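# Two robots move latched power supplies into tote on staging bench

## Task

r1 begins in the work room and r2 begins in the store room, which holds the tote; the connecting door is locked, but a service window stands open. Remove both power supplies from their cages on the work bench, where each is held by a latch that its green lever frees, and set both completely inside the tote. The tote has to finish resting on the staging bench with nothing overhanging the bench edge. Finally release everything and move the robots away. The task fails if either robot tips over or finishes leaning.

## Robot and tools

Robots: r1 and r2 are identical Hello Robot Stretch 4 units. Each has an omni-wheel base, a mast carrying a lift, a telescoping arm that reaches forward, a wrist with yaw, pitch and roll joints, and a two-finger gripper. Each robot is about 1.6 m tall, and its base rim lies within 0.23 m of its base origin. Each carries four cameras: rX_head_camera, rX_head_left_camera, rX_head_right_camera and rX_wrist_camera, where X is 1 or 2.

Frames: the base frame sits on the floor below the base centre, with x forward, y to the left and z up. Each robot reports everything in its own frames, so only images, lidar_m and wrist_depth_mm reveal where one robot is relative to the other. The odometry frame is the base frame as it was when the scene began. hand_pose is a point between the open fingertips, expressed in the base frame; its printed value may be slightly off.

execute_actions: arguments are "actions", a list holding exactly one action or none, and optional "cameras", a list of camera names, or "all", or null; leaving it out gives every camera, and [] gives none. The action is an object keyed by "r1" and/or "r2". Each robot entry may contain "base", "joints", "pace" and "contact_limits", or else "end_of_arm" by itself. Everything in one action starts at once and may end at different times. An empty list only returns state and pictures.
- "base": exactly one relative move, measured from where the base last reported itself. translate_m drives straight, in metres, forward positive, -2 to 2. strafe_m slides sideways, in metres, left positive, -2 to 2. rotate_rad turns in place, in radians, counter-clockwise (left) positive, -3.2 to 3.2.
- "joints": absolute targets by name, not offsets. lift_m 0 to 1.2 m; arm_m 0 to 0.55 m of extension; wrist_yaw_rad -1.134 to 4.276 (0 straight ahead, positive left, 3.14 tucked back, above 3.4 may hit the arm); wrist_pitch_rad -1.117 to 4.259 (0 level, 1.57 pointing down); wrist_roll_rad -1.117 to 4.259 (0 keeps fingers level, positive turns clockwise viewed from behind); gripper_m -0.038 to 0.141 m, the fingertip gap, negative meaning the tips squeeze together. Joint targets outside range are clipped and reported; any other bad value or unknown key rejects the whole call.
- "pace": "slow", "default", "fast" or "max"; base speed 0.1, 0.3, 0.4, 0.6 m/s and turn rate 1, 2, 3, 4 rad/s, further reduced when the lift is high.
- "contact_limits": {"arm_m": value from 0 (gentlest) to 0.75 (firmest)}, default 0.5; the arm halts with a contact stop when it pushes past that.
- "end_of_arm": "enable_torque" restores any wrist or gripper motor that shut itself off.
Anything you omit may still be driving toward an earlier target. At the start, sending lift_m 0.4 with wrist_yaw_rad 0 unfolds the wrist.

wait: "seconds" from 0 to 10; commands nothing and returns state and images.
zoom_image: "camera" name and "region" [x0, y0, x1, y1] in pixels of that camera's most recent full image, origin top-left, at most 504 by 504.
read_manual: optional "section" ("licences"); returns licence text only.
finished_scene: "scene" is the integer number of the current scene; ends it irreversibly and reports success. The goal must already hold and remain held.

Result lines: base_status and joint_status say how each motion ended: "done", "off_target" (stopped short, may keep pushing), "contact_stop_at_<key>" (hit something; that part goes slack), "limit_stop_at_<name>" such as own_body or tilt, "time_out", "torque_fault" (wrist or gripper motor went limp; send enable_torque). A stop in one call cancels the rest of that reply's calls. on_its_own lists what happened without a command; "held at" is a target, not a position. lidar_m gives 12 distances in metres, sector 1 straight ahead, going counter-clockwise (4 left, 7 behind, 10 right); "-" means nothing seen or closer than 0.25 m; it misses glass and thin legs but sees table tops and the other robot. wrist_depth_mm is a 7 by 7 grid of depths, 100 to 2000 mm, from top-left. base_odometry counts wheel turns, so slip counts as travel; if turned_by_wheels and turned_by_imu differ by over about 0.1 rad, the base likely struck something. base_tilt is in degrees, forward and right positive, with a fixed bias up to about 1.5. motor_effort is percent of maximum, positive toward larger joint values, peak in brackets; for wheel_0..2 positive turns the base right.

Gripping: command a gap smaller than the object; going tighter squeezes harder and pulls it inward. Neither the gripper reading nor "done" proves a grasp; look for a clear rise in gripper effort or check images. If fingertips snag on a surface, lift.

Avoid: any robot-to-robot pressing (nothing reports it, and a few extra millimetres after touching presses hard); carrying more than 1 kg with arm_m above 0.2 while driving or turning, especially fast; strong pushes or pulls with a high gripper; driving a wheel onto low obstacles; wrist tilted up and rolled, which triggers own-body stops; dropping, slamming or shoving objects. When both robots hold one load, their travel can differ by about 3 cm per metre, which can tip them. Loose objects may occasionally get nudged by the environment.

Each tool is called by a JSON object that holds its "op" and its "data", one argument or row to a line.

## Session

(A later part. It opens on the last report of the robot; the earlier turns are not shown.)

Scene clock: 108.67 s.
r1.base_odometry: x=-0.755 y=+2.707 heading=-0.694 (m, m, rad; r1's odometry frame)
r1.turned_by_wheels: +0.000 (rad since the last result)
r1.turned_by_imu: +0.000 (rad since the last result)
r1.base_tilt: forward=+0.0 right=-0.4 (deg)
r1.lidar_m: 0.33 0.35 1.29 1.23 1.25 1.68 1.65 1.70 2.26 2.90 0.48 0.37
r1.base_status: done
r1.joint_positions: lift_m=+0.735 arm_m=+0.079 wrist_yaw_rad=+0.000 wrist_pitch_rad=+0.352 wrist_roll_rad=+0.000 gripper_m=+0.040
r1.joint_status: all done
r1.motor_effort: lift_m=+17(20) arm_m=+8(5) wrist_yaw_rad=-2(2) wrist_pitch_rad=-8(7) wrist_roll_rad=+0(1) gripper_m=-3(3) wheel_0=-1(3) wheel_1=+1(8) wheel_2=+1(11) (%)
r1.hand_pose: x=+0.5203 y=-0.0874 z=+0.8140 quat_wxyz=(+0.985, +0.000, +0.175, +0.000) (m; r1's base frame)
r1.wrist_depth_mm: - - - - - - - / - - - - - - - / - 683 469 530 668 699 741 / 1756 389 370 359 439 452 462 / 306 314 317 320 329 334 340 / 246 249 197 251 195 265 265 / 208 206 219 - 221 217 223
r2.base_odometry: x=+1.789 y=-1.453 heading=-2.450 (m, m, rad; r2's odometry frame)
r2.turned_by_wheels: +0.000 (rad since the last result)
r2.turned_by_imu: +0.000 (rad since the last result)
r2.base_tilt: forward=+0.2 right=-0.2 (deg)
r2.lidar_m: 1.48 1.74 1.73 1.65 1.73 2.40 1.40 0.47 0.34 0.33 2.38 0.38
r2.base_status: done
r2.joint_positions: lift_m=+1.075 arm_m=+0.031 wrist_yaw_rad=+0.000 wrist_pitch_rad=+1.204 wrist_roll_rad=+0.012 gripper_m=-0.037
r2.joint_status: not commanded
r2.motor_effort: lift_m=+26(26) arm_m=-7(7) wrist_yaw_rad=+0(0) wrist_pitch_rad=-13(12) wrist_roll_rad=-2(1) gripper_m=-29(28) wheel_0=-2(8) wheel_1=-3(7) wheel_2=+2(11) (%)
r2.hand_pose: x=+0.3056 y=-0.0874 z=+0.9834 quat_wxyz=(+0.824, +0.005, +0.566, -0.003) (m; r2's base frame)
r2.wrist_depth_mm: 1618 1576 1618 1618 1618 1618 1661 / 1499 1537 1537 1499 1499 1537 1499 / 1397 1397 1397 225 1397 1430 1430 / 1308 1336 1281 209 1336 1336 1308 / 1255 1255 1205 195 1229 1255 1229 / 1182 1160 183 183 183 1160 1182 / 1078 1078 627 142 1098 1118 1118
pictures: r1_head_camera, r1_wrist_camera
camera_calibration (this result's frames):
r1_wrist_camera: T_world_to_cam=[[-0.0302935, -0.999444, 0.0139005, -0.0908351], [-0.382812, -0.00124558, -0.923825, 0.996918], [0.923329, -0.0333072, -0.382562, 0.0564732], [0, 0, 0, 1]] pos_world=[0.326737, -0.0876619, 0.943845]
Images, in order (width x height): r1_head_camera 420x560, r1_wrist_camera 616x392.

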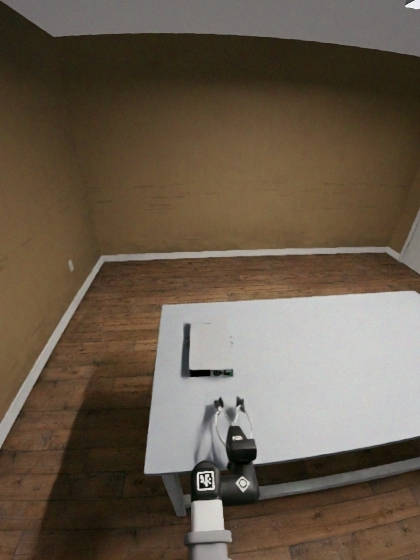

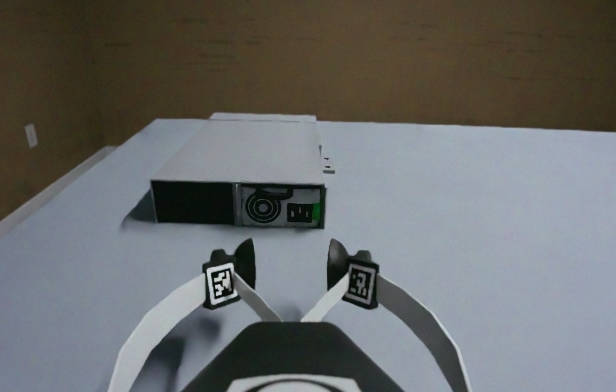

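{"op": "execute_actions", "data": {
  "actions": [
    {"r1":{"base":{"rotate_rad":-0.03},"joints":{"lift_m":0.722,"arm_m":0.12}},"r2":{"base":{"translate_m":-0.15},"pace":"fast"}}
  ],
  "cameras": []
}}

{"op": "execute_actions", "data": {
  "actions": [
    {"r1":{"base":{"strafe_m":0.035}},"r2":{"base":{"translate_m":-0.2},"pace":"fast"}}
  ],
  "cameras": ["r1_wrist_camera","r1_head_camera","r2_head_right_camera"]
}}

Scene clock: 111.13 s.
r1.base_odometry: x=-0.755 y=+2.707 heading=-0.724 (m, m, rad; r1's odometry frame)
r1.turned_by_wheels: -0.030 (rad since the last result)
r1.turned_by_imu: -0.030 (rad since the last result)
r1.base_tilt: forward=-0.1 right=-0.3 (deg)
r1.lidar_m: 0.34 0.33 1.29 1.22 1.27 1.66 1.64 1.69 2.20 2.89 0.52 0.36
r1.base_status: done
r1.joint_positions: lift_m=+0.722 arm_m=+0.118 wrist_yaw_rad=+0.000 wrist_pitch_rad=+0.352 wrist_roll_rad=+0.000 gripper_m=+0.040
r1.joint_status: all done
r1.motor_effort: lift_m=+17(16) arm_m=+9(13) wrist_yaw_rad=-2(1) wrist_pitch_rad=-6(6) wrist_roll_rad=-1(0) gripper_m=-3(3) wheel_0=+1(0) wheel_1=-1(2) wheel_2=+0(5) (%)
r1.hand_pose: x=+0.5602 y=-0.0874 z=+0.8010 quat_wxyz=(+0.985, +0.000, +0.175, +0.000) (m; r1's base frame)
r1.wrist_depth_mm: - - - - - - - / - - - - - - - / - 559 421 530 609 647 683 / 377 338 312 353 404 421 430 / 285 291 293 300 306 309 314 / 228 231 196 232 195 246 246 / 193 191 202 - 204 202 206
r2.base_odometry: x=+1.904 y=-1.358 heading=-2.450 (m, m, rad; r2's odometry frame)
r2.turned_by_wheels: +0.000 (rad since the last result)
r2.turned_by_imu: +0.000 (rad since the last result)
r2.base_tilt: forward=+0.1 right=-0.2 (deg)
r2.lidar_m: 1.63 1.91 1.73 1.63 1.72 2.39 1.38 0.47 0.34 0.30 0.35 0.38
r2.base_status: done
r2.joint_positions: lift_m=+1.075 arm_m=+0.031 wrist_yaw_rad=+0.000 wrist_pitch_rad=+1.204 wrist_roll_rad=+0.012 gripper_m=-0.037
r2.joint_status: not commanded
r2.motor_effort: lift_m=+26(26) arm_m=-7(7) wrist_yaw_rad=+0(0) wrist_pitch_rad=-13(14) wrist_roll_rad=-1(2) gripper_m=-29(27) wheel_0=-3(8) wheel_1=-2(7) wheel_2=-1(11) (%)
r2.hand_pose: x=+0.3056 y=-0.0874 z=+0.9834 quat_wxyz=(+0.824, +0.005, +0.566, -0.003) (m; r2's base frame)
r2.wrist_depth_mm: 1576 1576 1618 1618 1618 1618 1618 / 1499 1499 1464 1537 1499 1499 1537 / 1397 1397 1397 226 1397 1397 1430 / 1308 1308 1308 210 1308 1308 1308 / 1255 1229 1229 195 1229 1255 1255 / 1182 1160 185 183 183 1160 1182 / 1118 1078 634 142 1118 1098 1098
pictures: none
No camera images: the call's "cameras" was empty. Leave "cameras" out to get every camera's image.

Scene clock: 113.10 s.
r1.base_odometry: x=-0.731 y=+2.733 heading=-0.724 (m, m, rad; r1's odometry frame)
r1.turned_by_wheels: +0.000 (rad since the last result)
r1.turned_by_imu: +0.000 (rad since the last result)
r1.base_tilt: forward=+0.0 right=-0.4 (deg)
r1.lidar_m: 0.32 0.34 1.27 1.19 1.22 1.58 1.64 1.70 2.20 2.92 0.51 0.35
r1.base_status: done
r1.joint_positions: lift_m=+0.722 arm_m=+0.118 wrist_yaw_rad=+0.000 wrist_pitch_rad=+0.352 wrist_roll_rad=+0.000 gripper_m=+0.040
r1.joint_status: not commanded
r1.motor_effort: lift_m=+17(17) arm_m=+9(9) wrist_yaw_rad=-2(2) wrist_pitch_rad=-6(7) wrist_roll_rad=-1(0) gripper_m=-4(4) wheel_0=+0(6) wheel_1=-1(8) wheel_2=+1(1) (%)
r1.hand_pose: x=+0.5602 y=-0.0874 z=+0.8010 quat_wxyz=(+0.985, +0.000, +0.175, +0.000) (m; r1's base frame)
r1.wrist_depth_mm: - - - - - - - / - - - - - - - / - 627 418 473 615 647 683 / 1098 357 325 312 410 415 427 / 285 293 294 298 307 309 314 / 229 230 196 232 196 245 246 / 193 191 203 - 206 202 206
r2.base_odometry: x=+2.058 y=-1.230 heading=-2.450 (m, m, rad; r2's odometry frame)
r2.turned_by_wheels: +0.000 (rad since the last result)
r2.turned_by_imu: +0.000 (rad since the last result)
r2.base_tilt: forward=+0.1 right=-0.2 (deg)
r2.lidar_m: 1.82 2.11 1.71 1.65 1.72 2.37 2.26 0.46 0.36 0.31 0.33 0.39
r2.base_status: done
r2.joint_positions: lift_m=+1.075 arm_m=+0.031 wrist_yaw_rad=+0.000 wrist_pitch_rad=+1.204 wrist_roll_rad=+0.012 gripper_m=-0.037
r2.joint_status: not commanded
r2.motor_effort: lift_m=+26(26) arm_m=-7(7) wrist_yaw_rad=+0(0) wrist_pitch_rad=-13(14) wrist_roll_rad=-2(2) gripper_m=-30(29) wheel_0=-5(10) wheel_1=-1(8) wheel_2=+3(12) (%)
r2.hand_pose: x=+0.3055 y=-0.0874 z=+0.9834 quat_wxyz=(+0.824, +0.005, +0.566, -0.003) (m; r2's base frame)
r2.wrist_depth_mm: 1618 1576 1618 1618 1618 1576 1618 / 1499 1499 1537 1537 1499 1499 1499 / 1397 1397 1397 225 1366 1397 1430 / 1308 1336 1308 210 1336 1308 1336 / 1229 1229 1205 195 1229 1255 1229 / 1160 1160 185 183 182 439 439 / 1098 1078 634 142 946 640 410
pictures: r1_head_camera, r1_wrist_camera, r2_head_right_camera
camera_calibration (this result's frames):
r1_wrist_camera: T_world_to_cam=[[-0.0304167, -0.999441, 0.0139005, -0.0894104], [-0.382812, -0.00119837, -0.923825, 1.00021], [0.923325, -0.033421, -0.382562, 0.0146729], [0, 0, 0, 1]] pos_world=[0.366624, -0.0876714, 0.930872]
Images, in order (width x height): r1_head_camera 420x560, r1_wrist_camera 616x392, r2_head_right_camera 420x672.

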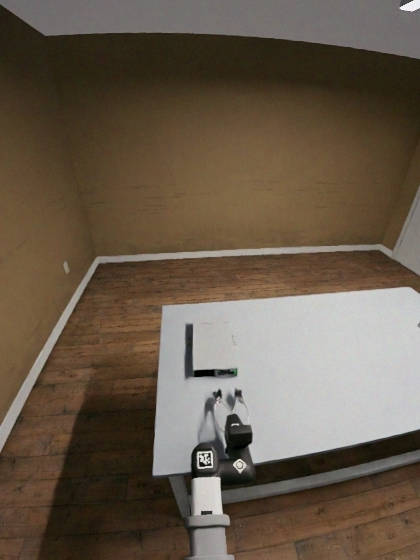

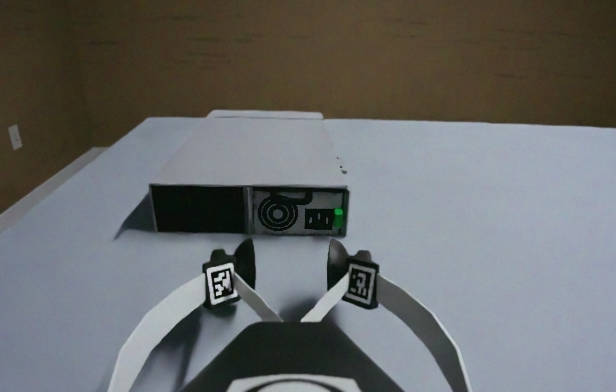

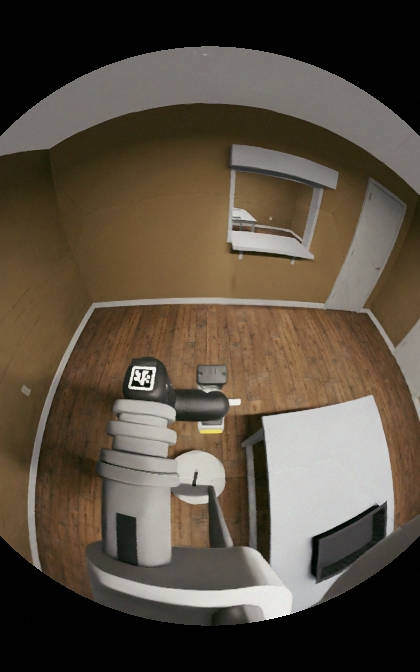

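{"op": "execute_actions", "data": {
  "actions": [
    {"r1":{"joints":{"arm_m":0.168},"pace":"slow","contact_limits":{"arm_m":0.1}},"r2":{"base":{"translate_m":-0.35},"pace":"fast"}}
  ],
  "cameras": ["r1_wrist_camera"]
}}

{"op": "zoom_image", "data": {
  "camera": "r1_wrist_camera",
  "region": [190, 170, 400, 310]
}}

Scene clock: 115.97 s.
r1.base_odometry: x=-0.731 y=+2.733 heading=-0.724 (m, m, rad; r1's odometry frame)
r1.turned_by_wheels: +0.000 (rad since the last result)
r1.turned_by_imu: +0.000 (rad since the last result)
r1.base_tilt: forward=-0.1 right=-0.4 (deg)
r1.lidar_m: 0.32 0.33 1.26 1.17 1.22 1.60 1.65 1.70 2.19 2.90 0.51 0.31
r1.base_status: not commanded
r1.joint_positions: lift_m=+0.722 arm_m=+0.166 wrist_yaw_rad=+0.000 wrist_pitch_rad=+0.352 wrist_roll_rad=+0.000 gripper_m=+0.040
r1.joint_status: all done
r1.motor_effort: lift_m=+17(17) arm_m=+9(6) wrist_yaw_rad=-2(1) wrist_pitch_rad=-7(7) wrist_roll_rad=-1(1) gripper_m=-4(3) wheel_0=+0(1) wheel_1=-1(1) wheel_2=+0(0) (%)
r1.contact_limits: arm_m 0.1
r1.hand_pose: x=+0.6081 y=-0.0874 z=+0.8010 quat_wxyz=(+0.985, +0.000, +0.175, +0.000) (m; r1's base frame)
r1.wrist_depth_mm: - - - - - - - / - - - - - - - / - 569 415 473 615 640 683 / 404 338 298 287 407 418 427 / 282 287 273 271 303 307 310 / 228 230 197 231 196 245 246 / 193 191 202 - 204 202 205
r2.base_odometry: x=+2.328 y=-1.007 heading=-2.451 (m, m, rad; r2's odometry frame)
r2.turned_by_wheels: +0.000 (rad since the last result)
r2.turned_by_imu: +0.000 (rad since the last result)
r2.base_tilt: forward=+0.1 right=-0.2 (deg)
r2.lidar_m: 2.18 2.33 1.73 1.64 1.70 2.02 1.91 0.45 0.33 0.30 0.33 0.38
r2.base_status: done
r2.joint_positions: lift_m=+1.075 arm_m=+0.031 wrist_yaw_rad=+0.000 wrist_pitch_rad=+1.204 wrist_roll_rad=+0.012 gripper_m=-0.037
r2.joint_status: not commanded
r2.motor_effort: lift_m=+26(26) arm_m=-7(7) wrist_yaw_rad=+0(0) wrist_pitch_rad=-13(13) wrist_roll_rad=-2(3) gripper_m=-28(29) wheel_0=-3(7) wheel_1=-2(7) wheel_2=+2(13) (%)
r2.hand_pose: x=+0.3055 y=-0.0874 z=+0.9834 quat_wxyz=(+0.824, +0.005, +0.566, -0.003) (m; r2's base frame)
r2.wrist_depth_mm: 1618 1618 1618 1618 1661 1618 1618 / 1499 1537 1499 1537 1537 559 564 / 1397 1397 1430 226 1397 530 521 / 1281 1308 1281 210 1308 504 492 / 1255 1205 1229 195 1229 480 462 / 1160 1160 183 183 183 436 436 / 1098 1098 627 142 960 1098 410
pictures: r1_wrist_camera
camera_calibration (this result's frames):
r1_wrist_camera: T_world_to_cam=[[-0.0304321, -0.99944, 0.0139005, -0.0879463], [-0.382812, -0.0011925, -0.923825, 1.01857], [0.923325, -0.0334352, -0.382562, -0.029615], [0, 0, 0, 1]] pos_world=[0.414588, -0.0876726, 0.930872]
Images, in order (width x height): r1_wrist_camera 616x392.

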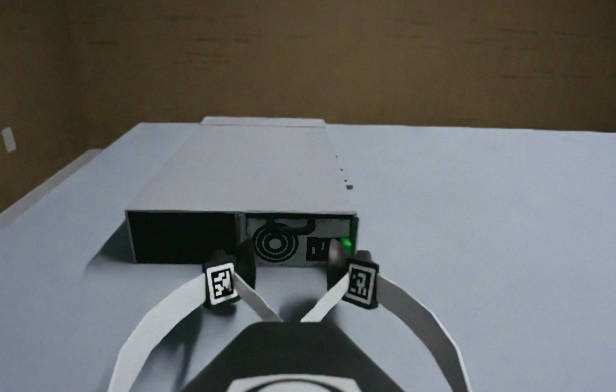

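Region (190, 170, 400, 310) of r1_wrist_camera's 616x392 image, scaled by 2.400.

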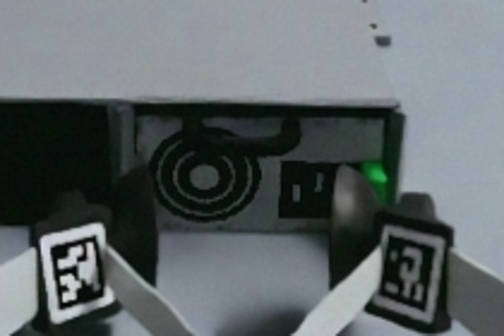

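{"op": "execute_actions", "data": {
  "actions": [
    {"r1":{"joints":{"arm_m":0.197},"pace":"slow","contact_limits":{"arm_m":0.1}},"r2":{"base":{"rotate_rad":-1.555}}}
  ],
  "cameras": ["r1_wrist_camera","r2_wrist_camera","r2_head_camera"]
}}

{"op": "zoom_image", "data": {
  "camera": "r1_wrist_camera",
  "region": [190, 170, 400, 310]
}}

Scene clock: 118.47 s.
r1.base_odometry: x=-0.731 y=+2.733 heading=-0.724 (m, m, rad; r1's odometry frame)
r1.turned_by_wheels: +0.000 (rad since the last result)
r1.turned_by_imu: +0.000 (rad since the last result)
r1.base_tilt: forward=-0.1 right=-0.4 (deg)
r1.lidar_m: 0.33 0.30 1.27 1.15 1.24 1.64 1.64 1.67 2.21 2.94 0.50 0.36
r1.base_status: not commanded
r1.joint_positions: lift_m=+0.722 arm_m=+0.195 wrist_yaw_rad=-0.002 wrist_pitch_rad=+0.353 wrist_roll_rad=+0.000 gripper_m=+0.040
r1.joint_status: all done
r1.motor_effort: lift_m=+17(17) arm_m=+12(11) wrist_yaw_rad=+5(6) wrist_pitch_rad=-12(11) wrist_roll_rad=+1(1) gripper_m=-3(5) wheel_0=+0(1) wheel_1=+0(1) wheel_2=-1(1) (%)
r1.contact_limits: arm_m 0.1
r1.hand_pose: x=+0.6362 y=-0.0880 z=+0.8006 quat_wxyz=(+0.984, +0.000, +0.176, -0.001) (m; r1's base frame)
r1.wrist_depth_mm: - - - - - - - / - - - - - - - / - 564 415 462 615 640 668 / 389 334 281 286 407 413 427 / 281 267 236 237 300 307 309 / 227 230 211 231 195 243 245 / 191 191 202 - 205 200 206
r2.base_odometry: x=+2.328 y=-1.007 heading=+2.278 (m, m, rad; r2's odometry frame)
r2.turned_by_wheels: -1.554 (rad since the last result)
r2.turned_by_imu: -1.568 (rad since the last result)
r2.base_tilt: forward=+0.1 right=-0.2 (deg)
r2.lidar_m: 0.30 0.31 0.49 2.16 2.33 1.71 1.66 1.76 1.99 1.90 0.45 0.32
r2.base_status: done
r2.joint_positions: lift_m=+1.075 arm_m=+0.031 wrist_yaw_rad=+0.000 wrist_pitch_rad=+1.204 wrist_roll_rad=+0.012 gripper_m=-0.037
r2.joint_status: not commanded
r2.motor_effort: lift_m=+25(26) arm_m=-7(8) wrist_yaw_rad=+0(0) wrist_pitch_rad=-12(12) wrist_roll_rad=+1(2) gripper_m=-29(28) wheel_0=+4(8) wheel_1=+2(7) wheel_2=+2(8) (%)
r2.hand_pose: x=+0.3056 y=-0.0874 z=+0.9835 quat_wxyz=(+0.824, +0.005, +0.566, -0.003) (m; r2's base frame)
r2.wrist_depth_mm: 597 603 591 597 585 603 597 / 554 559 544 554 539 564 564 / 521 517 512 226 488 521 521 / 484 488 484 210 488 492 488 / 462 459 449 196 459 462 462 / 931 436 183 183 183 442 1042 / 1118 1098 627 142 1098 1118 1098
pictures: r1_wrist_camera, r2_head_camera, r2_wrist_camera
camera_calibration (this result's frames):
r1_wrist_camera: T_world_to_cam=[[-0.0325384, -0.999373, 0.0139424, -0.086349], [-0.384063, -0.000376522, -0.923307, 1.02943], [0.922733, -0.0353977, -0.38381, -0.0545084], [0, 0, 0, 1]] pos_world=[0.442855, -0.0878368, 0.930767]
r2_wrist_camera: T_world_to_cam=[[-0.0484018, -0.998814, -0.00523081, -0.0717933], [-0.931507, 0.047029, -0.360671, 0.705928], [0.36049, -0.0125846, -0.932678, 1.0387], [0, 0, 0, 1]] pos_world=[0.279661, -0.0918356, 1.223]
Images, in order (width x height): r1_wrist_camera 616x392, r2_head_camera 420x560, r2_wrist_camera 616x392.

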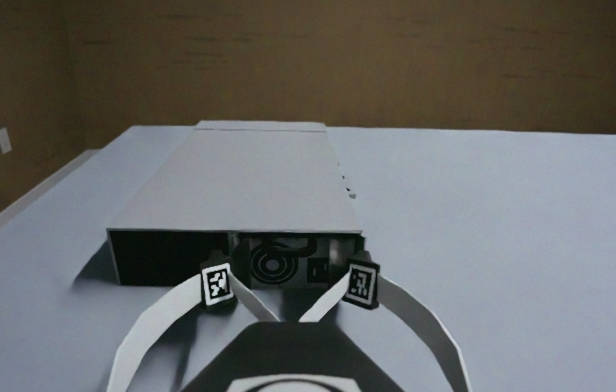

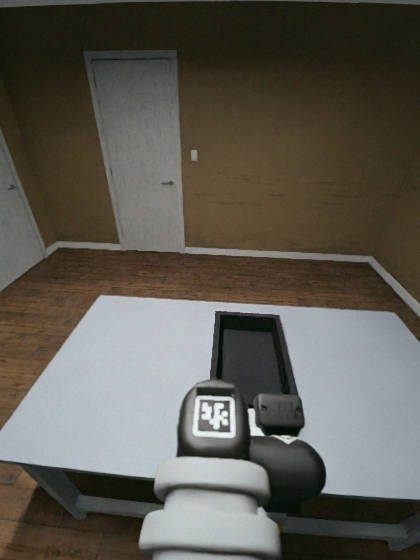

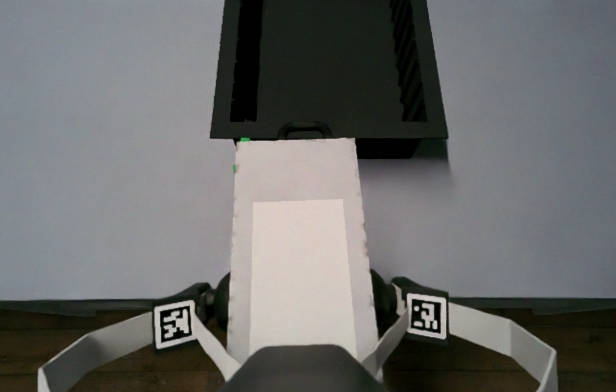

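Region (190, 170, 400, 310) of r1_wrist_camera's 616x392 image, scaled by 2.400.

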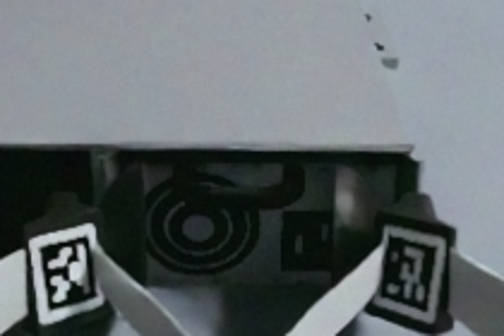

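{"op": "execute_actions", "data": {
  "actions": [
    {"r1":{"joints":{"arm_m":0.191,"gripper_m":0.012},"pace":"slow"},"r2":{"base":{"strafe_m":0.015},"joints":{"arm_m":0.45,"lift_m":1.0,"wrist_yaw_rad":-0.04}}}
  ],
  "cameras": ["r1_wrist_camera","r2_wrist_camera"]
}}

{"op": "zoom_image", "data": {
  "camera": "r1_wrist_camera",
  "region": [190, 170, 400, 310]
}}

Scene clock: 121.60 s.
r1.base_odometry: x=-0.731 y=+2.733 heading=-0.724 (m, m, rad; r1's odometry frame)
r1.turned_by_wheels: +0.000 (rad since the last result)
r1.turned_by_imu: +0.000 (rad since the last result)
r1.base_tilt: forward=+0.0 right=-0.4 (deg)
r1.lidar_m: 0.31 0.33 1.26 1.17 1.20 1.62 1.65 1.70 2.18 2.95 0.49 0.37
r1.base_status: not commanded
r1.joint_positions: lift_m=+0.722 arm_m=+0.193 wrist_yaw_rad=+0.002 wrist_pitch_rad=+0.352 wrist_roll_rad=+0.000 gripper_m=+0.012
r1.joint_status: all done
r1.motor_effort: lift_m=+17(17) arm_m=-9(14) wrist_yaw_rad=-7(3) wrist_pitch_rad=-9(11) wrist_roll_rad=+0(1) gripper_m=-14(16) wheel_0=-1(1) wheel_1=+0(0) wheel_2=+1(1) (%)
r1.hand_pose: x=+0.6344 y=-0.0869 z=+0.8008 quat_wxyz=(+0.985, +0.000, +0.175, +0.001) (m; r1's base frame)
r1.wrist_depth_mm: - - - - - - - / - - - - - - - / - 559 421 462 615 634 676 / 389 336 282 286 402 415 421 / 282 263 239 234 301 306 310 / 227 229 189 229 188 244 244 / 191 190 202 - 208 201 205
r2.base_odometry: x=+2.316 y=-1.017 heading=+2.278 (m, m, rad; r2's odometry frame)
r2.turned_by_wheels: +0.000 (rad since the last result)
r2.turned_by_imu: +0.001 (rad since the last result)
r2.base_tilt: forward=+0.1 right=-0.2 (deg)
r2.lidar_m: 0.31 0.32 0.48 2.17 2.30 1.72 1.65 1.75 2.00 1.94 0.46 0.31
r2.base_status: done
r2.joint_positions: lift_m=+1.000 arm_m=+0.449 wrist_yaw_rad=-0.040 wrist_pitch_rad=+1.204 wrist_roll_rad=+0.012 gripper_m=-0.037
r2.joint_status: all done
r2.motor_effort: lift_m=+20(23) arm_m=+7(6) wrist_yaw_rad=-1(4) wrist_pitch_rad=-11(17) wrist_roll_rad=-2(3) gripper_m=-28(28) wheel_0=-3(10) wheel_1=+2(9) wheel_2=+0(3) (%)
r2.hand_pose: x=+0.7196 y=-0.0915 z=+0.9089 quat_wxyz=(+0.824, +0.016, +0.566, -0.020) (m; r2's base frame)
r2.wrist_depth_mm: 1499 1499 1499 1537 496 496 496 / 459 459 462 462 466 466 462 / 430 430 349 226 402 366 433 / 402 404 314 210 402 336 407 / 379 382 285 195 379 342 382 / 357 357 185 183 182 283 357 / 338 334 216 142 338 327 267
pictures: r1_wrist_camera, r2_wrist_camera
camera_calibration (this result's frames):
r1_wrist_camera: T_world_to_cam=[[-0.0285795, -0.999495, 0.0139129, -0.0878339], [-0.383184, -0.00190074, -0.92367, 1.02855], [0.92323, -0.0317292, -0.382936, -0.0534235], [0, 0, 0, 1]] pos_world=[0.440936, -0.0875296, 0.930806]
r2_wrist_camera: T_world_to_cam=[[-0.0880596, -0.996101, -0.00524148, -0.0273945], [-0.928821, 0.0840106, -0.360879, 1.06645], [0.359913, -0.0269105, -0.932598, 0.8189], [0, 0, 0, 1]] pos_world=[0.693398, -0.094844, 1.14842]
Images, in order (width x height): r1_wrist_camera 616x392, r2_wrist_camera 616x392.

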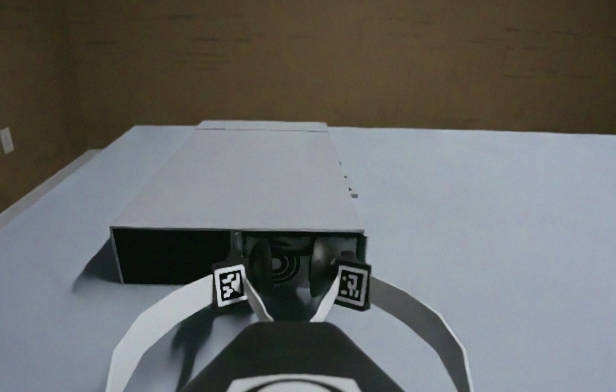

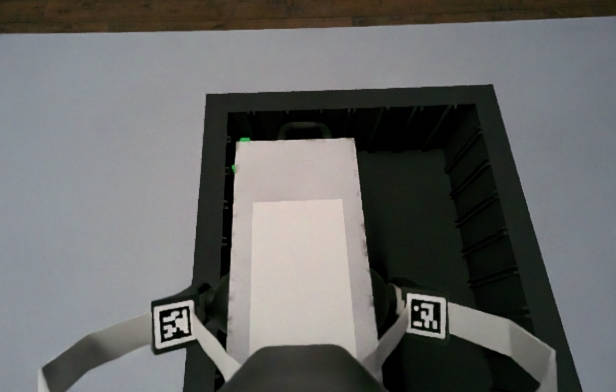

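Region (190, 170, 400, 310) of r1_wrist_camera's 616x392 image, scaled by 2.400.

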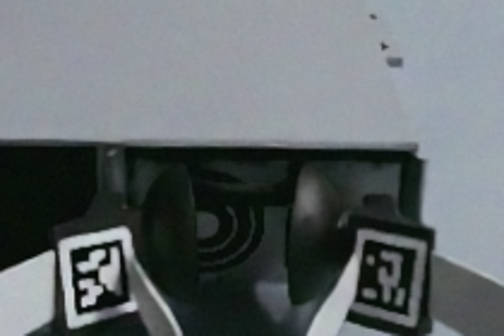

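{"op": "execute_actions", "data": {
  "actions": [
    {"r1":{"base":{"strafe_m":0.002},"joints":{"arm_m":0.201,"gripper_m":-0.013,"lift_m":0.72},"pace":"slow"},"r2":{"base":{"strafe_m":-0.006},"joints":{"arm_m":0.48,"lift_m":0.95},"pace":"slow"}}
  ],
  "cameras": ["r1_wrist_camera","r2_wrist_camera"]
}}

{"op": "zoom_image", "data": {
  "camera": "r1_wrist_camera",
  "region": [190, 190, 400, 330]
}}

Scene clock: 123.33 s.
r1.base_odometry: x=-0.730 y=+2.734 heading=-0.724 (m, m, rad; r1's odometry frame)
r1.turned_by_wheels: +0.000 (rad since the last result)
r1.turned_by_imu: +0.000 (rad since the last result)
r1.base_tilt: forward=-0.1 right=-0.3 (deg)
r1.lidar_m: 0.30 0.33 1.25 1.18 1.22 1.61 1.65 1.68 2.21 2.93 0.53 0.33
r1.base_status: done
r1.joint_positions: lift_m=+0.720 arm_m=+0.199 wrist_yaw_rad=-0.001 wrist_pitch_rad=+0.354 wrist_roll_rad=+0.000 gripper_m=-0.012
r1.joint_status: all done
r1.motor_effort: lift_m=+18(18) arm_m=+8(10) wrist_yaw_rad=+0(7) wrist_pitch_rad=-13(14) wrist_roll_rad=-2(2) gripper_m=-21(23) wheel_0=-2(7) wheel_1=+1(7) wheel_2=-2(1) (%)
r1.hand_pose: x=+0.6409 y=-0.0876 z=+0.7983 quat_wxyz=(+0.984, +0.000, +0.176, +0.000) (m; r1's base frame)
r1.wrist_depth_mm: - - - - - - - / - - - - - - - / - 554 404 449 591 621 661 / 377 307 273 279 397 407 415 / 276 262 229 227 283 301 307 / 223 211 187 225 186 238 240 / 188 187 197 - 204 196 200
r2.base_odometry: x=+2.321 y=-1.013 heading=+2.278 (m, m, rad; r2's odometry frame)
r2.turned_by_wheels: +0.000 (rad since the last result)
r2.turned_by_imu: +0.001 (rad since the last result)
r2.base_tilt: forward=+0.2 right=-0.2 (deg)
r2.lidar_m: 0.31 0.33 0.44 2.14 2.30 1.70 1.66 1.73 2.01 1.94 0.44 0.34
r2.base_status: done
r2.joint_positions: lift_m=+0.950 arm_m=+0.479 wrist_yaw_rad=-0.040 wrist_pitch_rad=+1.204 wrist_roll_rad=+0.012 gripper_m=-0.037
r2.joint_status: all done
r2.motor_effort: lift_m=+20(20) arm_m=+8(10) wrist_yaw_rad=-1(1) wrist_pitch_rad=-12(12) wrist_roll_rad=-2(3) gripper_m=-27(28) wheel_0=+5(8) wheel_1=-2(6) wheel_2=+0(2) (%)
r2.hand_pose: x=+0.7495 y=-0.0915 z=+0.8589 quat_wxyz=(+0.824, +0.016, +0.566, -0.020) (m; r2's base frame)
r2.wrist_depth_mm: 424 430 427 430 433 433 430 / 399 397 399 291 291 296 402 / 370 373 278 226 342 312 370 / 351 349 258 210 349 325 303 / 329 330 238 195 327 320 248 / 312 309 183 183 183 277 236 / 293 215 194 142 293 293 222
pictures: r1_wrist_camera, r2_wrist_camera
camera_calibration (this result's frames):
r1_wrist_camera: T_world_to_cam=[[-0.0310972, -0.999419, 0.0139737, -0.0867307], [-0.38502, -0.000923928, -0.922908, 1.02933], [0.922384, -0.03408, -0.384768, -0.0586071], [0, 0, 0, 1]] pos_world=[0.447672, -0.0877266, 0.928634]
r2_wrist_camera: T_world_to_cam=[[-0.0881664, -0.996092, -0.00523452, -0.0249555], [-0.928865, 0.0841117, -0.360743, 1.07613], [0.359774, -0.0269433, -0.93265, 0.761655], [0, 0, 0, 1]] pos_world=[0.723356, -0.0948517, 1.09843]
Images, in order (width x height): r1_wrist_camera 616x392, r2_wrist_camera 616x392.

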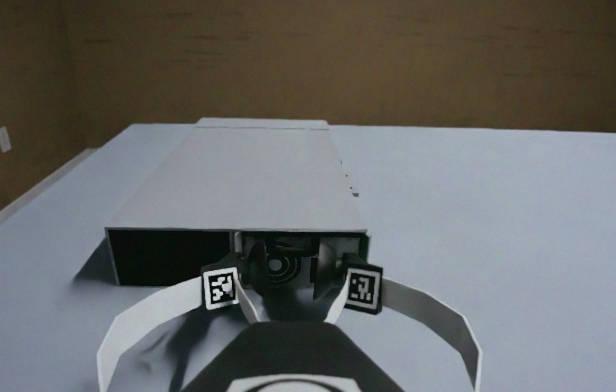

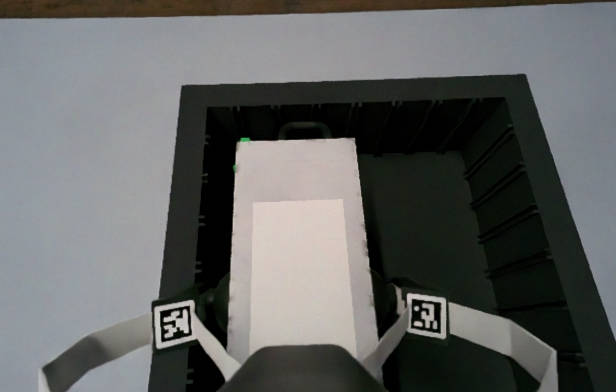

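Region (190, 190, 400, 330) of r1_wrist_camera's 616x392 image, scaled by 2.400.

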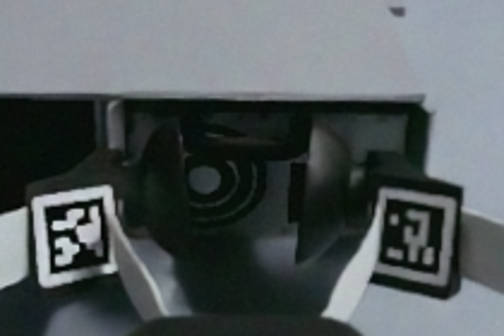

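{"op": "execute_actions", "data": {
  "actions": [
    {"r1":{"joints":{"arm_m":0.207,"gripper_m":-0.038,"lift_m":0.718},"pace":"slow"},"r2":{"joints":{"arm_m":0.49,"lift_m":0.915},"pace":"slow"}}
  ],
  "cameras": ["r1_wrist_camera","r2_wrist_camera"]
}}

{"op": "execute_actions", "data": {
  "actions": [
    {"r1":{"joints":{"arm_m":0.201},"pace":"slow"},"r2":{"joints":{"lift_m":0.875,"gripper_m":0.012},"pace":"slow"}}
  ],
  "cameras": ["r1_wrist_camera","r2_wrist_camera"]
}}

Scene clock: 124.63 s.
r1.base_odometry: x=-0.730 y=+2.734 heading=-0.724 (m, m, rad; r1's odometry frame)
r1.turned_by_wheels: +0.000 (rad since the last result)
r1.turned_by_imu: +0.000 (rad since the last result)
r1.base_tilt: forward=-0.1 right=-0.4 (deg)
r1.lidar_m: 0.31 0.33 1.26 1.16 1.21 1.58 1.66 1.68 2.20 2.93 0.50 0.36
r1.base_status: not commanded
r1.joint_positions: lift_m=+0.718 arm_m=+0.205 wrist_yaw_rad=-0.001 wrist_pitch_rad=+0.356 wrist_roll_rad=+0.000 gripper_m=-0.037
r1.joint_status: all done
r1.motor_effort: lift_m=+18(18) arm_m=+9(14) wrist_yaw_rad=+3(14) wrist_pitch_rad=-17(18) wrist_roll_rad=-1(1) gripper_m=-29(27) wheel_0=+0(2) wheel_1=+2(2) wheel_2=-2(4) (%)
r1.hand_pose: x=+0.6466 y=-0.0878 z=+0.7959 quat_wxyz=(+0.984, +0.000, +0.177, -0.001) (m; r1's base frame)
r1.wrist_depth_mm: - - - - - - - / - - - - - - - / - 539 387 402 585 609 634 / 359 281 266 270 387 399 407 / 271 253 222 222 279 297 300 / 219 162 181 222 182 236 236 / 185 185 194 - 200 194 197
r2.base_odometry: x=+2.321 y=-1.013 heading=+2.278 (m, m, rad; r2's odometry frame)
r2.turned_by_wheels: +0.000 (rad since the last result)
r2.turned_by_imu: +0.000 (rad since the last result)
r2.base_tilt: forward=+0.2 right=-0.2 (deg)
r2.lidar_m: 0.30 0.32 0.45 2.16 2.30 1.69 1.65 1.75 2.01 1.92 0.43 0.33
r2.base_status: not commanded
r2.joint_positions: lift_m=+0.915 arm_m=+0.489 wrist_yaw_rad=-0.040 wrist_pitch_rad=+1.204 wrist_roll_rad=+0.012 gripper_m=-0.037
r2.joint_status: all done
r2.motor_effort: lift_m=+20(20) arm_m=+7(7) wrist_yaw_rad=-1(1) wrist_pitch_rad=-11(11) wrist_roll_rad=-1(2) gripper_m=-29(27) wheel_0=+4(4) wheel_1=-2(2) wheel_2=+0(0) (%)
r2.hand_pose: x=+0.7595 y=-0.0915 z=+0.8239 quat_wxyz=(+0.824, +0.016, +0.566, -0.020) (m; r2's base frame)
r2.wrist_depth_mm: 382 382 382 384 382 382 384 / 355 353 252 255 255 256 256 / 330 327 278 225 320 303 239 / 312 307 236 210 310 304 231 / 294 286 211 195 293 289 235 / 277 197 185 183 183 276 236 / 260 181 190 142 259 260 228
pictures: r1_wrist_camera, r2_wrist_camera
camera_calibration (this result's frames):
r1_wrist_camera: T_world_to_cam=[[-0.0318228, -0.999395, 0.0140197, -0.0862875], [-0.386414, -0.000634303, -0.922325, 1.02975], [0.921776, -0.0347684, -0.38616, -0.0633409], [0, 0, 0, 1]] pos_world=[0.45355, -0.0877844, 0.926514]
r2_wrist_camera: T_world_to_cam=[[-0.0881661, -0.996092, -0.00523275, -0.0242595], [-0.928877, 0.0841117, -0.360712, 1.07277], [0.359742, -0.026942, -0.932663, 0.725463], [0, 0, 0, 1]] pos_world=[0.733351, -0.0948516, 1.06345]
Images, in order (width x height): r1_wrist_camera 616x392, r2_wrist_camera 616x392.

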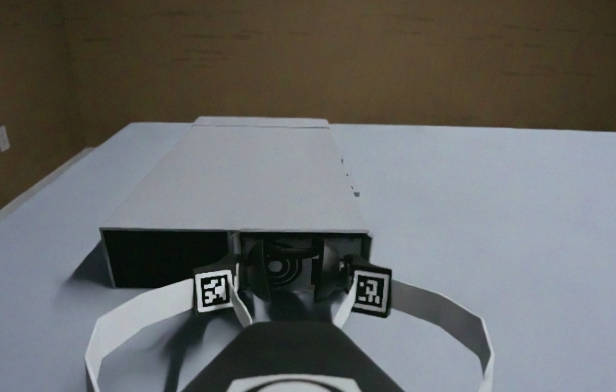

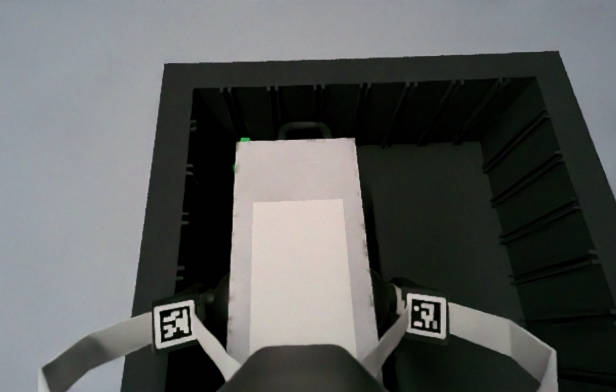

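Scene clock: 126.43 s.
r1.base_odometry: x=-0.730 y=+2.734 heading=-0.724 (m, m, rad; r1's odometry frame)
r1.turned_by_wheels: +0.000 (rad since the last result)
r1.turned_by_imu: +0.000 (rad since the last result)
r1.base_tilt: forward=-0.1 right=-0.3 (deg)
r1.lidar_m: 0.31 0.35 1.26 1.17 1.21 1.60 1.60 1.69 2.21 2.94 0.51 0.34
r1.base_status: not commanded
r1.joint_positions: lift_m=+0.718 arm_m=+0.203 wrist_yaw_rad=+0.003 wrist_pitch_rad=+0.354 wrist_roll_rad=+0.000 gripper_m=-0.037
r1.joint_status: all done
r1.motor_effort: lift_m=+19(19) arm_m=-13(10) wrist_yaw_rad=-8(9) wrist_pitch_rad=-11(17) wrist_roll_rad=+0(1) gripper_m=-29(30) wheel_0=-2(2) wheel_1=+1(2) wheel_2=+2(2) (%)
r1.hand_pose: x=+0.6450 y=-0.0867 z=+0.7964 quat_wxyz=(+0.984, +0.000, +0.176, +0.001) (m; r1's base frame)
r1.wrist_depth_mm: - - - - - - - / - - - - - - - / - 539 394 407 591 609 654 / 375 303 267 274 392 402 410 / 272 260 227 226 281 297 300 / 220 208 185 222 182 235 237 / 186 186 195 - 201 195 198
r2.base_odometry: x=+2.321 y=-1.013 heading=+2.278 (m, m, rad; r2's odometry frame)
r2.turned_by_wheels: +0.000 (rad since the last result)
r2.turned_by_imu: +0.000 (rad since the last result)
r2.base_tilt: forward=+0.1 right=-0.1 (deg)
r2.lidar_m: 0.31 0.33 0.47 2.17 2.31 1.71 1.64 1.75 2.00 1.93 0.47 0.33
r2.base_status: not commanded
r2.joint_positions: lift_m=+0.875 arm_m=+0.489 wrist_yaw_rad=-0.040 wrist_pitch_rad=+1.204 wrist_roll_rad=+0.012 gripper_m=+0.012
r2.joint_status: all done
r2.motor_effort: lift_m=+20(20) arm_m=+8(7) wrist_yaw_rad=+0(1) wrist_pitch_rad=-12(12) wrist_roll_rad=-2(2) gripper_m=-23(28) wheel_0=+4(5) wheel_1=-2(2) wheel_2=+0(0) (%)
r2.hand_pose: x=+0.7594 y=-0.0915 z=+0.7839 quat_wxyz=(+0.824, +0.016, +0.566, -0.020) (m; r2's base frame)
r2.wrist_depth_mm: 329 216 216 217 217 218 217 / 306 204 246 248 255 251 215 / 286 190 281 242 285 282 220 / 267 178 260 220 267 264 224 / 252 170 246 206 251 252 225 / 237 159 190 193 187 238 224 / 224 159 222 146 224 223 222
pictures: r1_wrist_camera, r2_wrist_camera
camera_calibration (this result's frames):
r1_wrist_camera: T_world_to_cam=[[-0.0277194, -0.999518, 0.0139534, -0.0878299], [-0.384421, -0.00222631, -0.923155, 1.02885], [0.922742, -0.0309533, -0.384174, -0.0635544], [0, 0, 0, 1]] pos_world=[0.45172, -0.0874643, 0.926594]
r2_wrist_camera: T_world_to_cam=[[-0.0884471, -0.996067, -0.005228, -0.0242881], [-0.928889, 0.0843747, -0.360618, 1.05825], [0.359641, -0.0270394, -0.932699, 0.688265], [0, 0, 0, 1]] pos_world=[0.733325, -0.0948723, 1.02344]
Images, in order (width x height): r1_wrist_camera 616x392, r2_wrist_camera 616x392.

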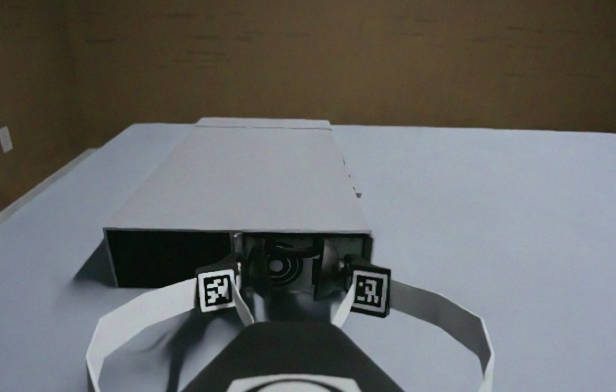

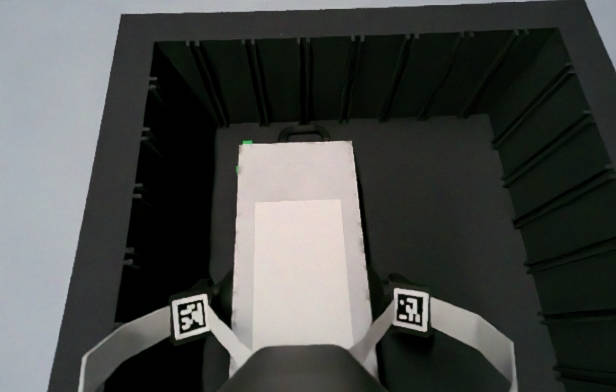

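{"op": "execute_actions", "data": {
  "actions": [
    {"r1":{"joints":{"arm_m":0.197},"pace":"slow"},"r2":{"joints":{"lift_m":0.878,"gripper_m":0.045},"pace":"slow"}}
  ],
  "cameras": ["r1_wrist_camera"]
}}

{"op": "execute_actions", "data": {
  "actions": [
    {"r1":{"joints":{"arm_m":0.193},"pace":"slow"},"r2":{"joints":{"lift_m":0.89,"gripper_m":0.082}}}
  ],
  "cameras": ["r1_wrist_camera","r2_wrist_camera"]
}}

Scene clock: 128.13 s.
r1.base_odometry: x=-0.730 y=+2.734 heading=-0.724 (m, m, rad; r1's odometry frame)
r1.turned_by_wheels: +0.000 (rad since the last result)
r1.turned_by_imu: +0.000 (rad since the last result)
r1.base_tilt: forward=+0.0 right=-0.3 (deg)
r1.lidar_m: 0.32 0.32 1.25 1.17 1.21 1.60 1.64 1.71 2.21 2.95 0.53 0.33
r1.base_status: not commanded
r1.joint_positions: lift_m=+0.718 arm_m=+0.199 wrist_yaw_rad=+0.003 wrist_pitch_rad=+0.353 wrist_roll_rad=+0.000 gripper_m=-0.037
r1.joint_status: all done
r1.motor_effort: lift_m=+19(19) arm_m=-13(18) wrist_yaw_rad=-10(14) wrist_pitch_rad=-8(12) wrist_roll_rad=-2(1) gripper_m=-30(33) wheel_0=-3(3) wheel_1=+0(0) wheel_2=+5(5) (%)
r1.hand_pose: x=+0.6411 y=-0.0866 z=+0.7966 quat_wxyz=(+0.984, +0.000, +0.175, +0.002) (m; r1's base frame)
r1.wrist_depth_mm: - - - - - - - / - - - - - - - / - 549 397 410 585 621 654 / 377 304 268 276 394 402 410 / 274 265 231 227 279 297 301 / 220 208 183 221 181 236 237 / 186 186 195 - 200 195 199
r2.base_odometry: x=+2.321 y=-1.013 heading=+2.278 (m, m, rad; r2's odometry frame)
r2.turned_by_wheels: +0.000 (rad since the last result)
r2.turned_by_imu: +0.000 (rad since the last result)
r2.base_tilt: forward=+0.2 right=-0.2 (deg)
r2.lidar_m: 0.31 0.33 0.47 2.17 2.33 1.72 1.64 1.76 2.00 1.93 0.46 0.30
r2.base_status: not commanded
r2.joint_positions: lift_m=+0.877 arm_m=+0.489 wrist_yaw_rad=-0.040 wrist_pitch_rad=+1.204 wrist_roll_rad=+0.012 gripper_m=+0.045
r2.joint_status: all done
r2.motor_effort: lift_m=+26(27) arm_m=+8(7) wrist_yaw_rad=+0(0) wrist_pitch_rad=-12(12) wrist_roll_rad=-3(1) gripper_m=-13(24) wheel_0=+4(4) wheel_1=-2(2) wheel_2=+0(0) (%)
r2.hand_pose: x=+0.7594 y=-0.0915 z=+0.7864 quat_wxyz=(+0.824, +0.016, +0.566, -0.020) (m; r2's base frame)
r2.wrist_depth_mm: 330 329 218 220 221 221 221 / 310 209 245 248 254 251 215 / 290 194 281 246 289 282 219 / 272 181 263 228 270 267 224 / 255 171 248 214 255 255 225 / 240 161 197 202 193 241 224 / 228 152 226 122 226 227 225
pictures: r1_wrist_camera
camera_calibration (this result's frames):
r1_wrist_camera: T_world_to_cam=[[-0.0273932, -0.999528, 0.0139207, -0.0880325], [-0.383428, -0.0023545, -0.923568, 1.02727], [0.923164, -0.0306371, -0.383183, -0.0608972], [0, 0, 0, 1]] pos_world=[0.447692, -0.0874379, 0.926648]
Images, in order (width x height): r1_wrist_camera 616x392.

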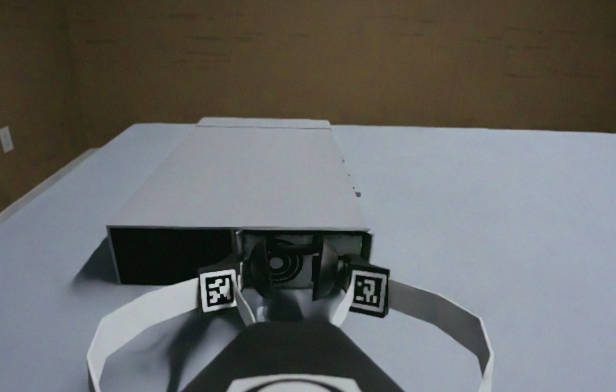

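Scene clock: 129.30 s.
r1.base_odometry: x=-0.730 y=+2.734 heading=-0.724 (m, m, rad; r1's odometry frame)
r1.turned_by_wheels: +0.000 (rad since the last result)
r1.turned_by_imu: +0.000 (rad since the last result)
r1.base_tilt: forward=+0.0 right=-0.3 (deg)
r1.lidar_m: 0.32 0.33 1.24 1.19 1.22 1.59 1.64 1.70 2.22 2.94 0.52 0.35
r1.base_status: not commanded
r1.joint_positions: lift_m=+0.718 arm_m=+0.194 wrist_yaw_rad=-0.001 wrist_pitch_rad=+0.357 wrist_roll_rad=+0.000 gripper_m=-0.037
r1.joint_status: all done
r1.motor_effort: lift_m=+20(20) arm_m=-8(18) wrist_yaw_rad=+2(8) wrist_pitch_rad=-20(30) wrist_roll_rad=-1(0) gripper_m=-20(29) wheel_0=-1(3) wheel_1=+1(1) wheel_2=-1(5) (%)
r1.hand_pose: x=+0.6355 y=-0.0878 z=+0.7954 quat_wxyz=(+0.984, +0.000, +0.178, -0.001) (m; r1's base frame)
r1.wrist_depth_mm: - - - - - - - / - - - - - - - / - 535 387 399 580 603 634 / 357 277 262 270 384 392 404 / 270 263 252 224 289 294 297 / 217 213 181 200 177 234 235 / 183 182 193 - 199 193 196
r2.base_odometry: x=+2.321 y=-1.013 heading=+2.278 (m, m, rad; r2's odometry frame)
r2.turned_by_wheels: +0.000 (rad since the last result)
r2.turned_by_imu: +0.000 (rad since the last result)
r2.base_tilt: forward=+0.1 right=-0.2 (deg)
r2.lidar_m: 0.29 0.32 0.47 2.17 2.29 1.72 1.67 1.75 2.01 1.93 0.45 0.30
r2.base_status: not commanded
r2.joint_positions: lift_m=+0.890 arm_m=+0.489 wrist_yaw_rad=-0.040 wrist_pitch_rad=+1.201 wrist_roll_rad=+0.012 gripper_m=+0.082
r2.joint_status: all done
r2.motor_effort: lift_m=+23(27) arm_m=+8(8) wrist_yaw_rad=+1(0) wrist_pitch_rad=-4(11) wrist_roll_rad=-1(0) gripper_m=-1(13) wheel_0=+4(4) wheel_1=-2(2) wheel_2=+0(0) (%)
r2.hand_pose: x=+0.7602 y=-0.0915 z=+0.7990 quat_wxyz=(+0.825, +0.016, +0.565, -0.020) (m; r2's base frame)
r2.wrist_depth_mm: 353 353 357 357 355 359 355 / 329 230 243 245 251 250 227 / 307 211 286 285 303 296 216 / 289 198 273 243 286 285 223 / 271 186 262 229 270 271 225 / 256 173 195 216 198 255 224 / 242 163 238 122 241 240 224
pictures: r1_wrist_camera, r2_wrist_camera
camera_calibration (this result's frames):
r1_wrist_camera: T_world_to_cam=[[-0.0318261, -0.999395, 0.0140425, -0.0866515], [-0.387385, -0.000617467, -0.921918, 1.02529], [0.921369, -0.034781, -0.387131, -0.052332], [0, 0, 0, 1]] pos_world=[0.442643, -0.0877861, 0.926195]
r2_wrist_camera: T_world_to_cam=[[-0.0884366, -0.996067, -0.00535922, -0.0240759], [-0.927911, 0.084339, -0.363137, 1.06564], [0.362161, -0.0271417, -0.93172, 0.699309], [0, 0, 0, 1]] pos_world=[0.733426, -0.0948758, 1.0384]
Images, in order (width x height): r1_wrist_camera 616x392, r2_wrist_camera 616x392.

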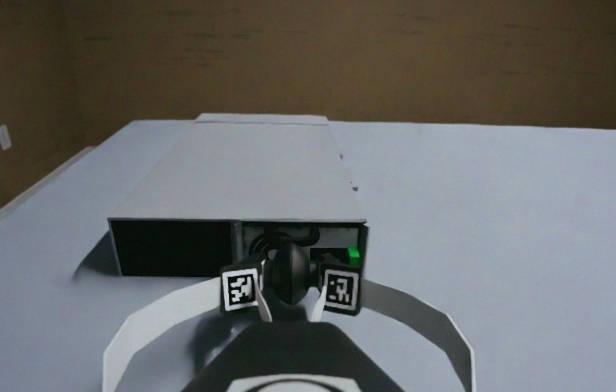

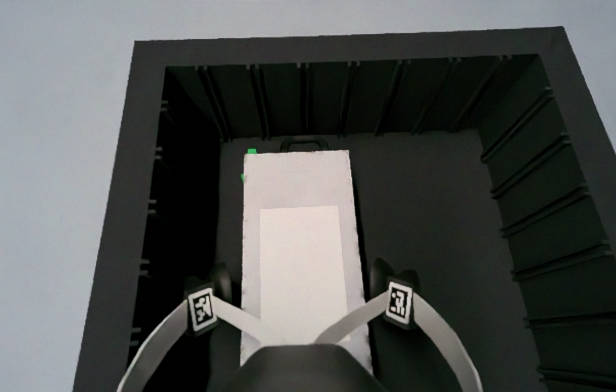

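{"op": "execute_actions", "data": {
  "actions": [
    {"r1":{"joints":{"arm_m":0.165}},"r2":{"joints":{"lift_m":1.02}}}
  ],
  "cameras": []
}}

{"op": "execute_actions", "data": {
  "actions": [
    {"r1":{"joints":{"arm_m":0.178,"gripper_m":0.04,"lift_m":0.723}},"r2":{"joints":{"arm_m":0.03,"lift_m":1.09,"wrist_yaw_rad":0,"gripper_m":0.105},"pace":"fast"}}
  ],
  "cameras": ["r1_wrist_camera"]
}}

{"op": "zoom_image", "data": {
  "camera": "r1_wrist_camera",
  "region": [190, 190, 400, 330]
}}

Scene clock: 131.13 s.
r1.base_odometry: x=-0.730 y=+2.734 heading=-0.724 (m, m, rad; r1's odometry frame)
r1.turned_by_wheels: +0.000 (rad since the last result)
r1.turned_by_imu: +0.000 (rad since the last result)
r1.base_tilt: forward=+0.0 right=-0.3 (deg)
r1.lidar_m: 0.31 0.33 1.27 1.16 1.24 1.59 1.63 1.69 2.22 2.96 0.52 0.34
r1.base_status: not commanded
r1.joint_positions: lift_m=+0.718 arm_m=+0.167 wrist_yaw_rad=+0.000 wrist_pitch_rad=+0.352 wrist_roll_rad=+0.000 gripper_m=-0.037
r1.joint_status: all done
r1.motor_effort: lift_m=+21(21) arm_m=-9(9) wrist_yaw_rad=-1(3) wrist_pitch_rad=-8(21) wrist_roll_rad=+0(1) gripper_m=-20(20) wheel_0=-1(1) wheel_1=+1(1) wheel_2=-1(1) (%)
r1.hand_pose: x=+0.6082 y=-0.0875 z=+0.7966 quat_wxyz=(+0.985, +0.000, +0.175, +0.000) (m; r1's base frame)
r1.wrist_depth_mm: - - - - - - - / - - - - - - - / - 554 404 445 603 627 661 / 377 330 289 277 397 404 418 / 276 281 274 251 296 301 304 / 223 216 180 201 176 237 239 / 187 186 196 - 202 197 200
r2.base_odometry: x=+2.321 y=-1.013 heading=+2.278 (m, m, rad; r2's odometry frame)
r2.turned_by_wheels: +0.000 (rad since the last result)
r2.turned_by_imu: +0.000 (rad since the last result)
r2.base_tilt: forward=+0.1 right=-0.3 (deg)
r2.lidar_m: 0.31 0.33 0.48 2.17 2.30 1.71 1.67 1.74 2.03 1.92 0.46 0.32
r2.base_status: not commanded
r2.joint_positions: lift_m=+1.020 arm_m=+0.489 wrist_yaw_rad=-0.040 wrist_pitch_rad=+1.201 wrist_roll_rad=+0.012 gripper_m=+0.082
r2.joint_status: all done
r2.motor_effort: lift_m=+23(25) arm_m=+8(8) wrist_yaw_rad=+1(1) wrist_pitch_rad=-4(4) wrist_roll_rad=-1(2) gripper_m=-2(2) wheel_0=+4(4) wheel_1=-2(2) wheel_2=+0(0) (%)
r2.hand_pose: x=+0.7602 y=-0.0915 z=+0.9289 quat_wxyz=(+0.825, +0.016, +0.565, -0.020) (m; r2's base frame)
r2.wrist_depth_mm: 1576 1576 1537 1537 1576 1576 1537 / 488 488 492 492 496 492 496 / 455 455 459 462 359 462 462 / 430 430 370 402 418 382 430 / 402 402 392 362 402 357 404 / 382 379 196 343 198 314 384 / 362 357 294 122 362 290 362
pictures: none
No camera images: the call's "cameras" was empty. Leave "cameras" out to get every camera's image.

Scene clock: 133.17 s.
r1.base_odometry: x=-0.730 y=+2.734 heading=-0.724 (m, m, rad; r1's odometry frame)
r1.turned_by_wheels: +0.000 (rad since the last result)
r1.turned_by_imu: +0.000 (rad since the last result)
r1.base_tilt: forward=+0.0 right=-0.4 (deg)
r1.lidar_m: 0.31 0.33 1.24 1.17 1.21 1.61 1.64 1.72 2.19 2.94 0.52 0.36
r1.base_status: not commanded
r1.joint_positions: lift_m=+0.723 arm_m=+0.176 wrist_yaw_rad=+0.000 wrist_pitch_rad=+0.352 wrist_roll_rad=+0.000 gripper_m=+0.040
r1.joint_status: all done
r1.motor_effort: lift_m=+23(23) arm_m=+9(5) wrist_yaw_rad=-1(1) wrist_pitch_rad=-8(7) wrist_roll_rad=-2(2) gripper_m=-3(16) wheel_0=-1(1) wheel_1=+1(1) wheel_2=-1(1) (%)
r1.hand_pose: x=+0.6181 y=-0.0874 z=+0.8014 quat_wxyz=(+0.985, +0.000, +0.175, +0.000) (m; r1's base frame)
r1.wrist_depth_mm: - - - - - - - / - - - - - - - / - 574 418 477 621 647 683 / 421 355 283 290 410 418 430 / 285 286 268 257 306 310 312 / 229 231 196 232 195 245 246 / 192 191 203 - 205 202 206
r2.base_odometry: x=+2.321 y=-1.013 heading=+2.278 (m, m, rad; r2's odometry frame)
r2.turned_by_wheels: +0.000 (rad since the last result)
r2.turned_by_imu: +0.001 (rad since the last result)
r2.base_tilt: forward=+0.1 right=-0.2 (deg)
r2.lidar_m: 0.30 0.33 0.46 2.16 2.33 1.71 1.65 1.77 2.01 1.94 0.45 0.31
r2.base_status: not commanded
r2.joint_positions: lift_m=+1.090 arm_m=+0.031 wrist_yaw_rad=+0.000 wrist_pitch_rad=+1.201 wrist_roll_rad=+0.012 gripper_m=+0.105
r2.joint_status: all done
r2.motor_effort: lift_m=+23(25) arm_m=-8(5) wrist_yaw_rad=+1(3) wrist_pitch_rad=-2(4) wrist_roll_rad=-1(2) gripper_m=-2(1) wheel_0=+4(4) wheel_1=-2(2) wheel_2=+0(0) (%)
r2.hand_pose: x=+0.3064 y=-0.0874 z=+0.9990 quat_wxyz=(+0.825, +0.005, +0.565, -0.003) (m; r2's base frame)
r2.wrist_depth_mm: 621 627 621 585 615 634 627 / 580 580 569 574 569 585 585 / 544 544 530 512 504 544 544 / 504 508 508 508 508 508 512 / 473 477 480 477 480 477 484 / 917 462 214 462 207 1008 1025 / 1138 1098 1138 123 1138 1138 1138
pictures: r1_wrist_camera
camera_calibration (this result's frames):
r1_wrist_camera: T_world_to_cam=[[-0.0305224, -0.999437, 0.0139007, -0.087617], [-0.383109, -0.00114732, -0.923703, 1.02288], [0.923199, -0.0335191, -0.382858, -0.0383684], [0, 0, 0, 1]] pos_world=[0.424622, -0.0876802, 0.931365]
Images, in order (width x height): r1_wrist_camera 616x392.

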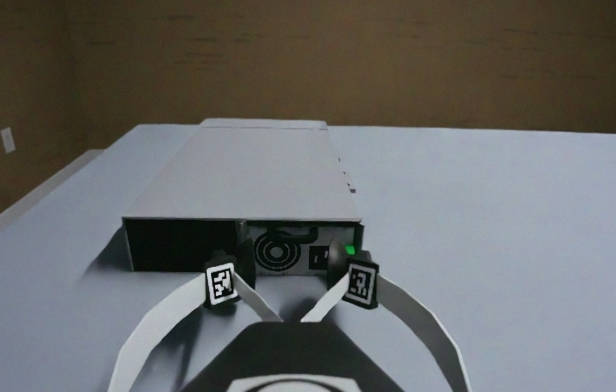

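Region (190, 190, 400, 330) of r1_wrist_camera's 616x392 image, scaled by 2.400.

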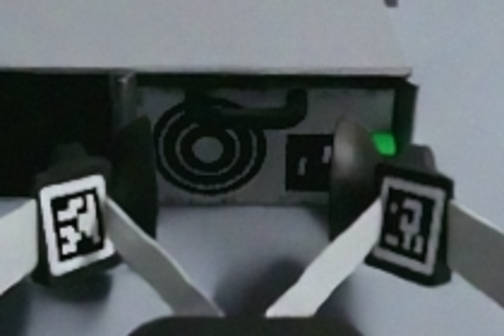

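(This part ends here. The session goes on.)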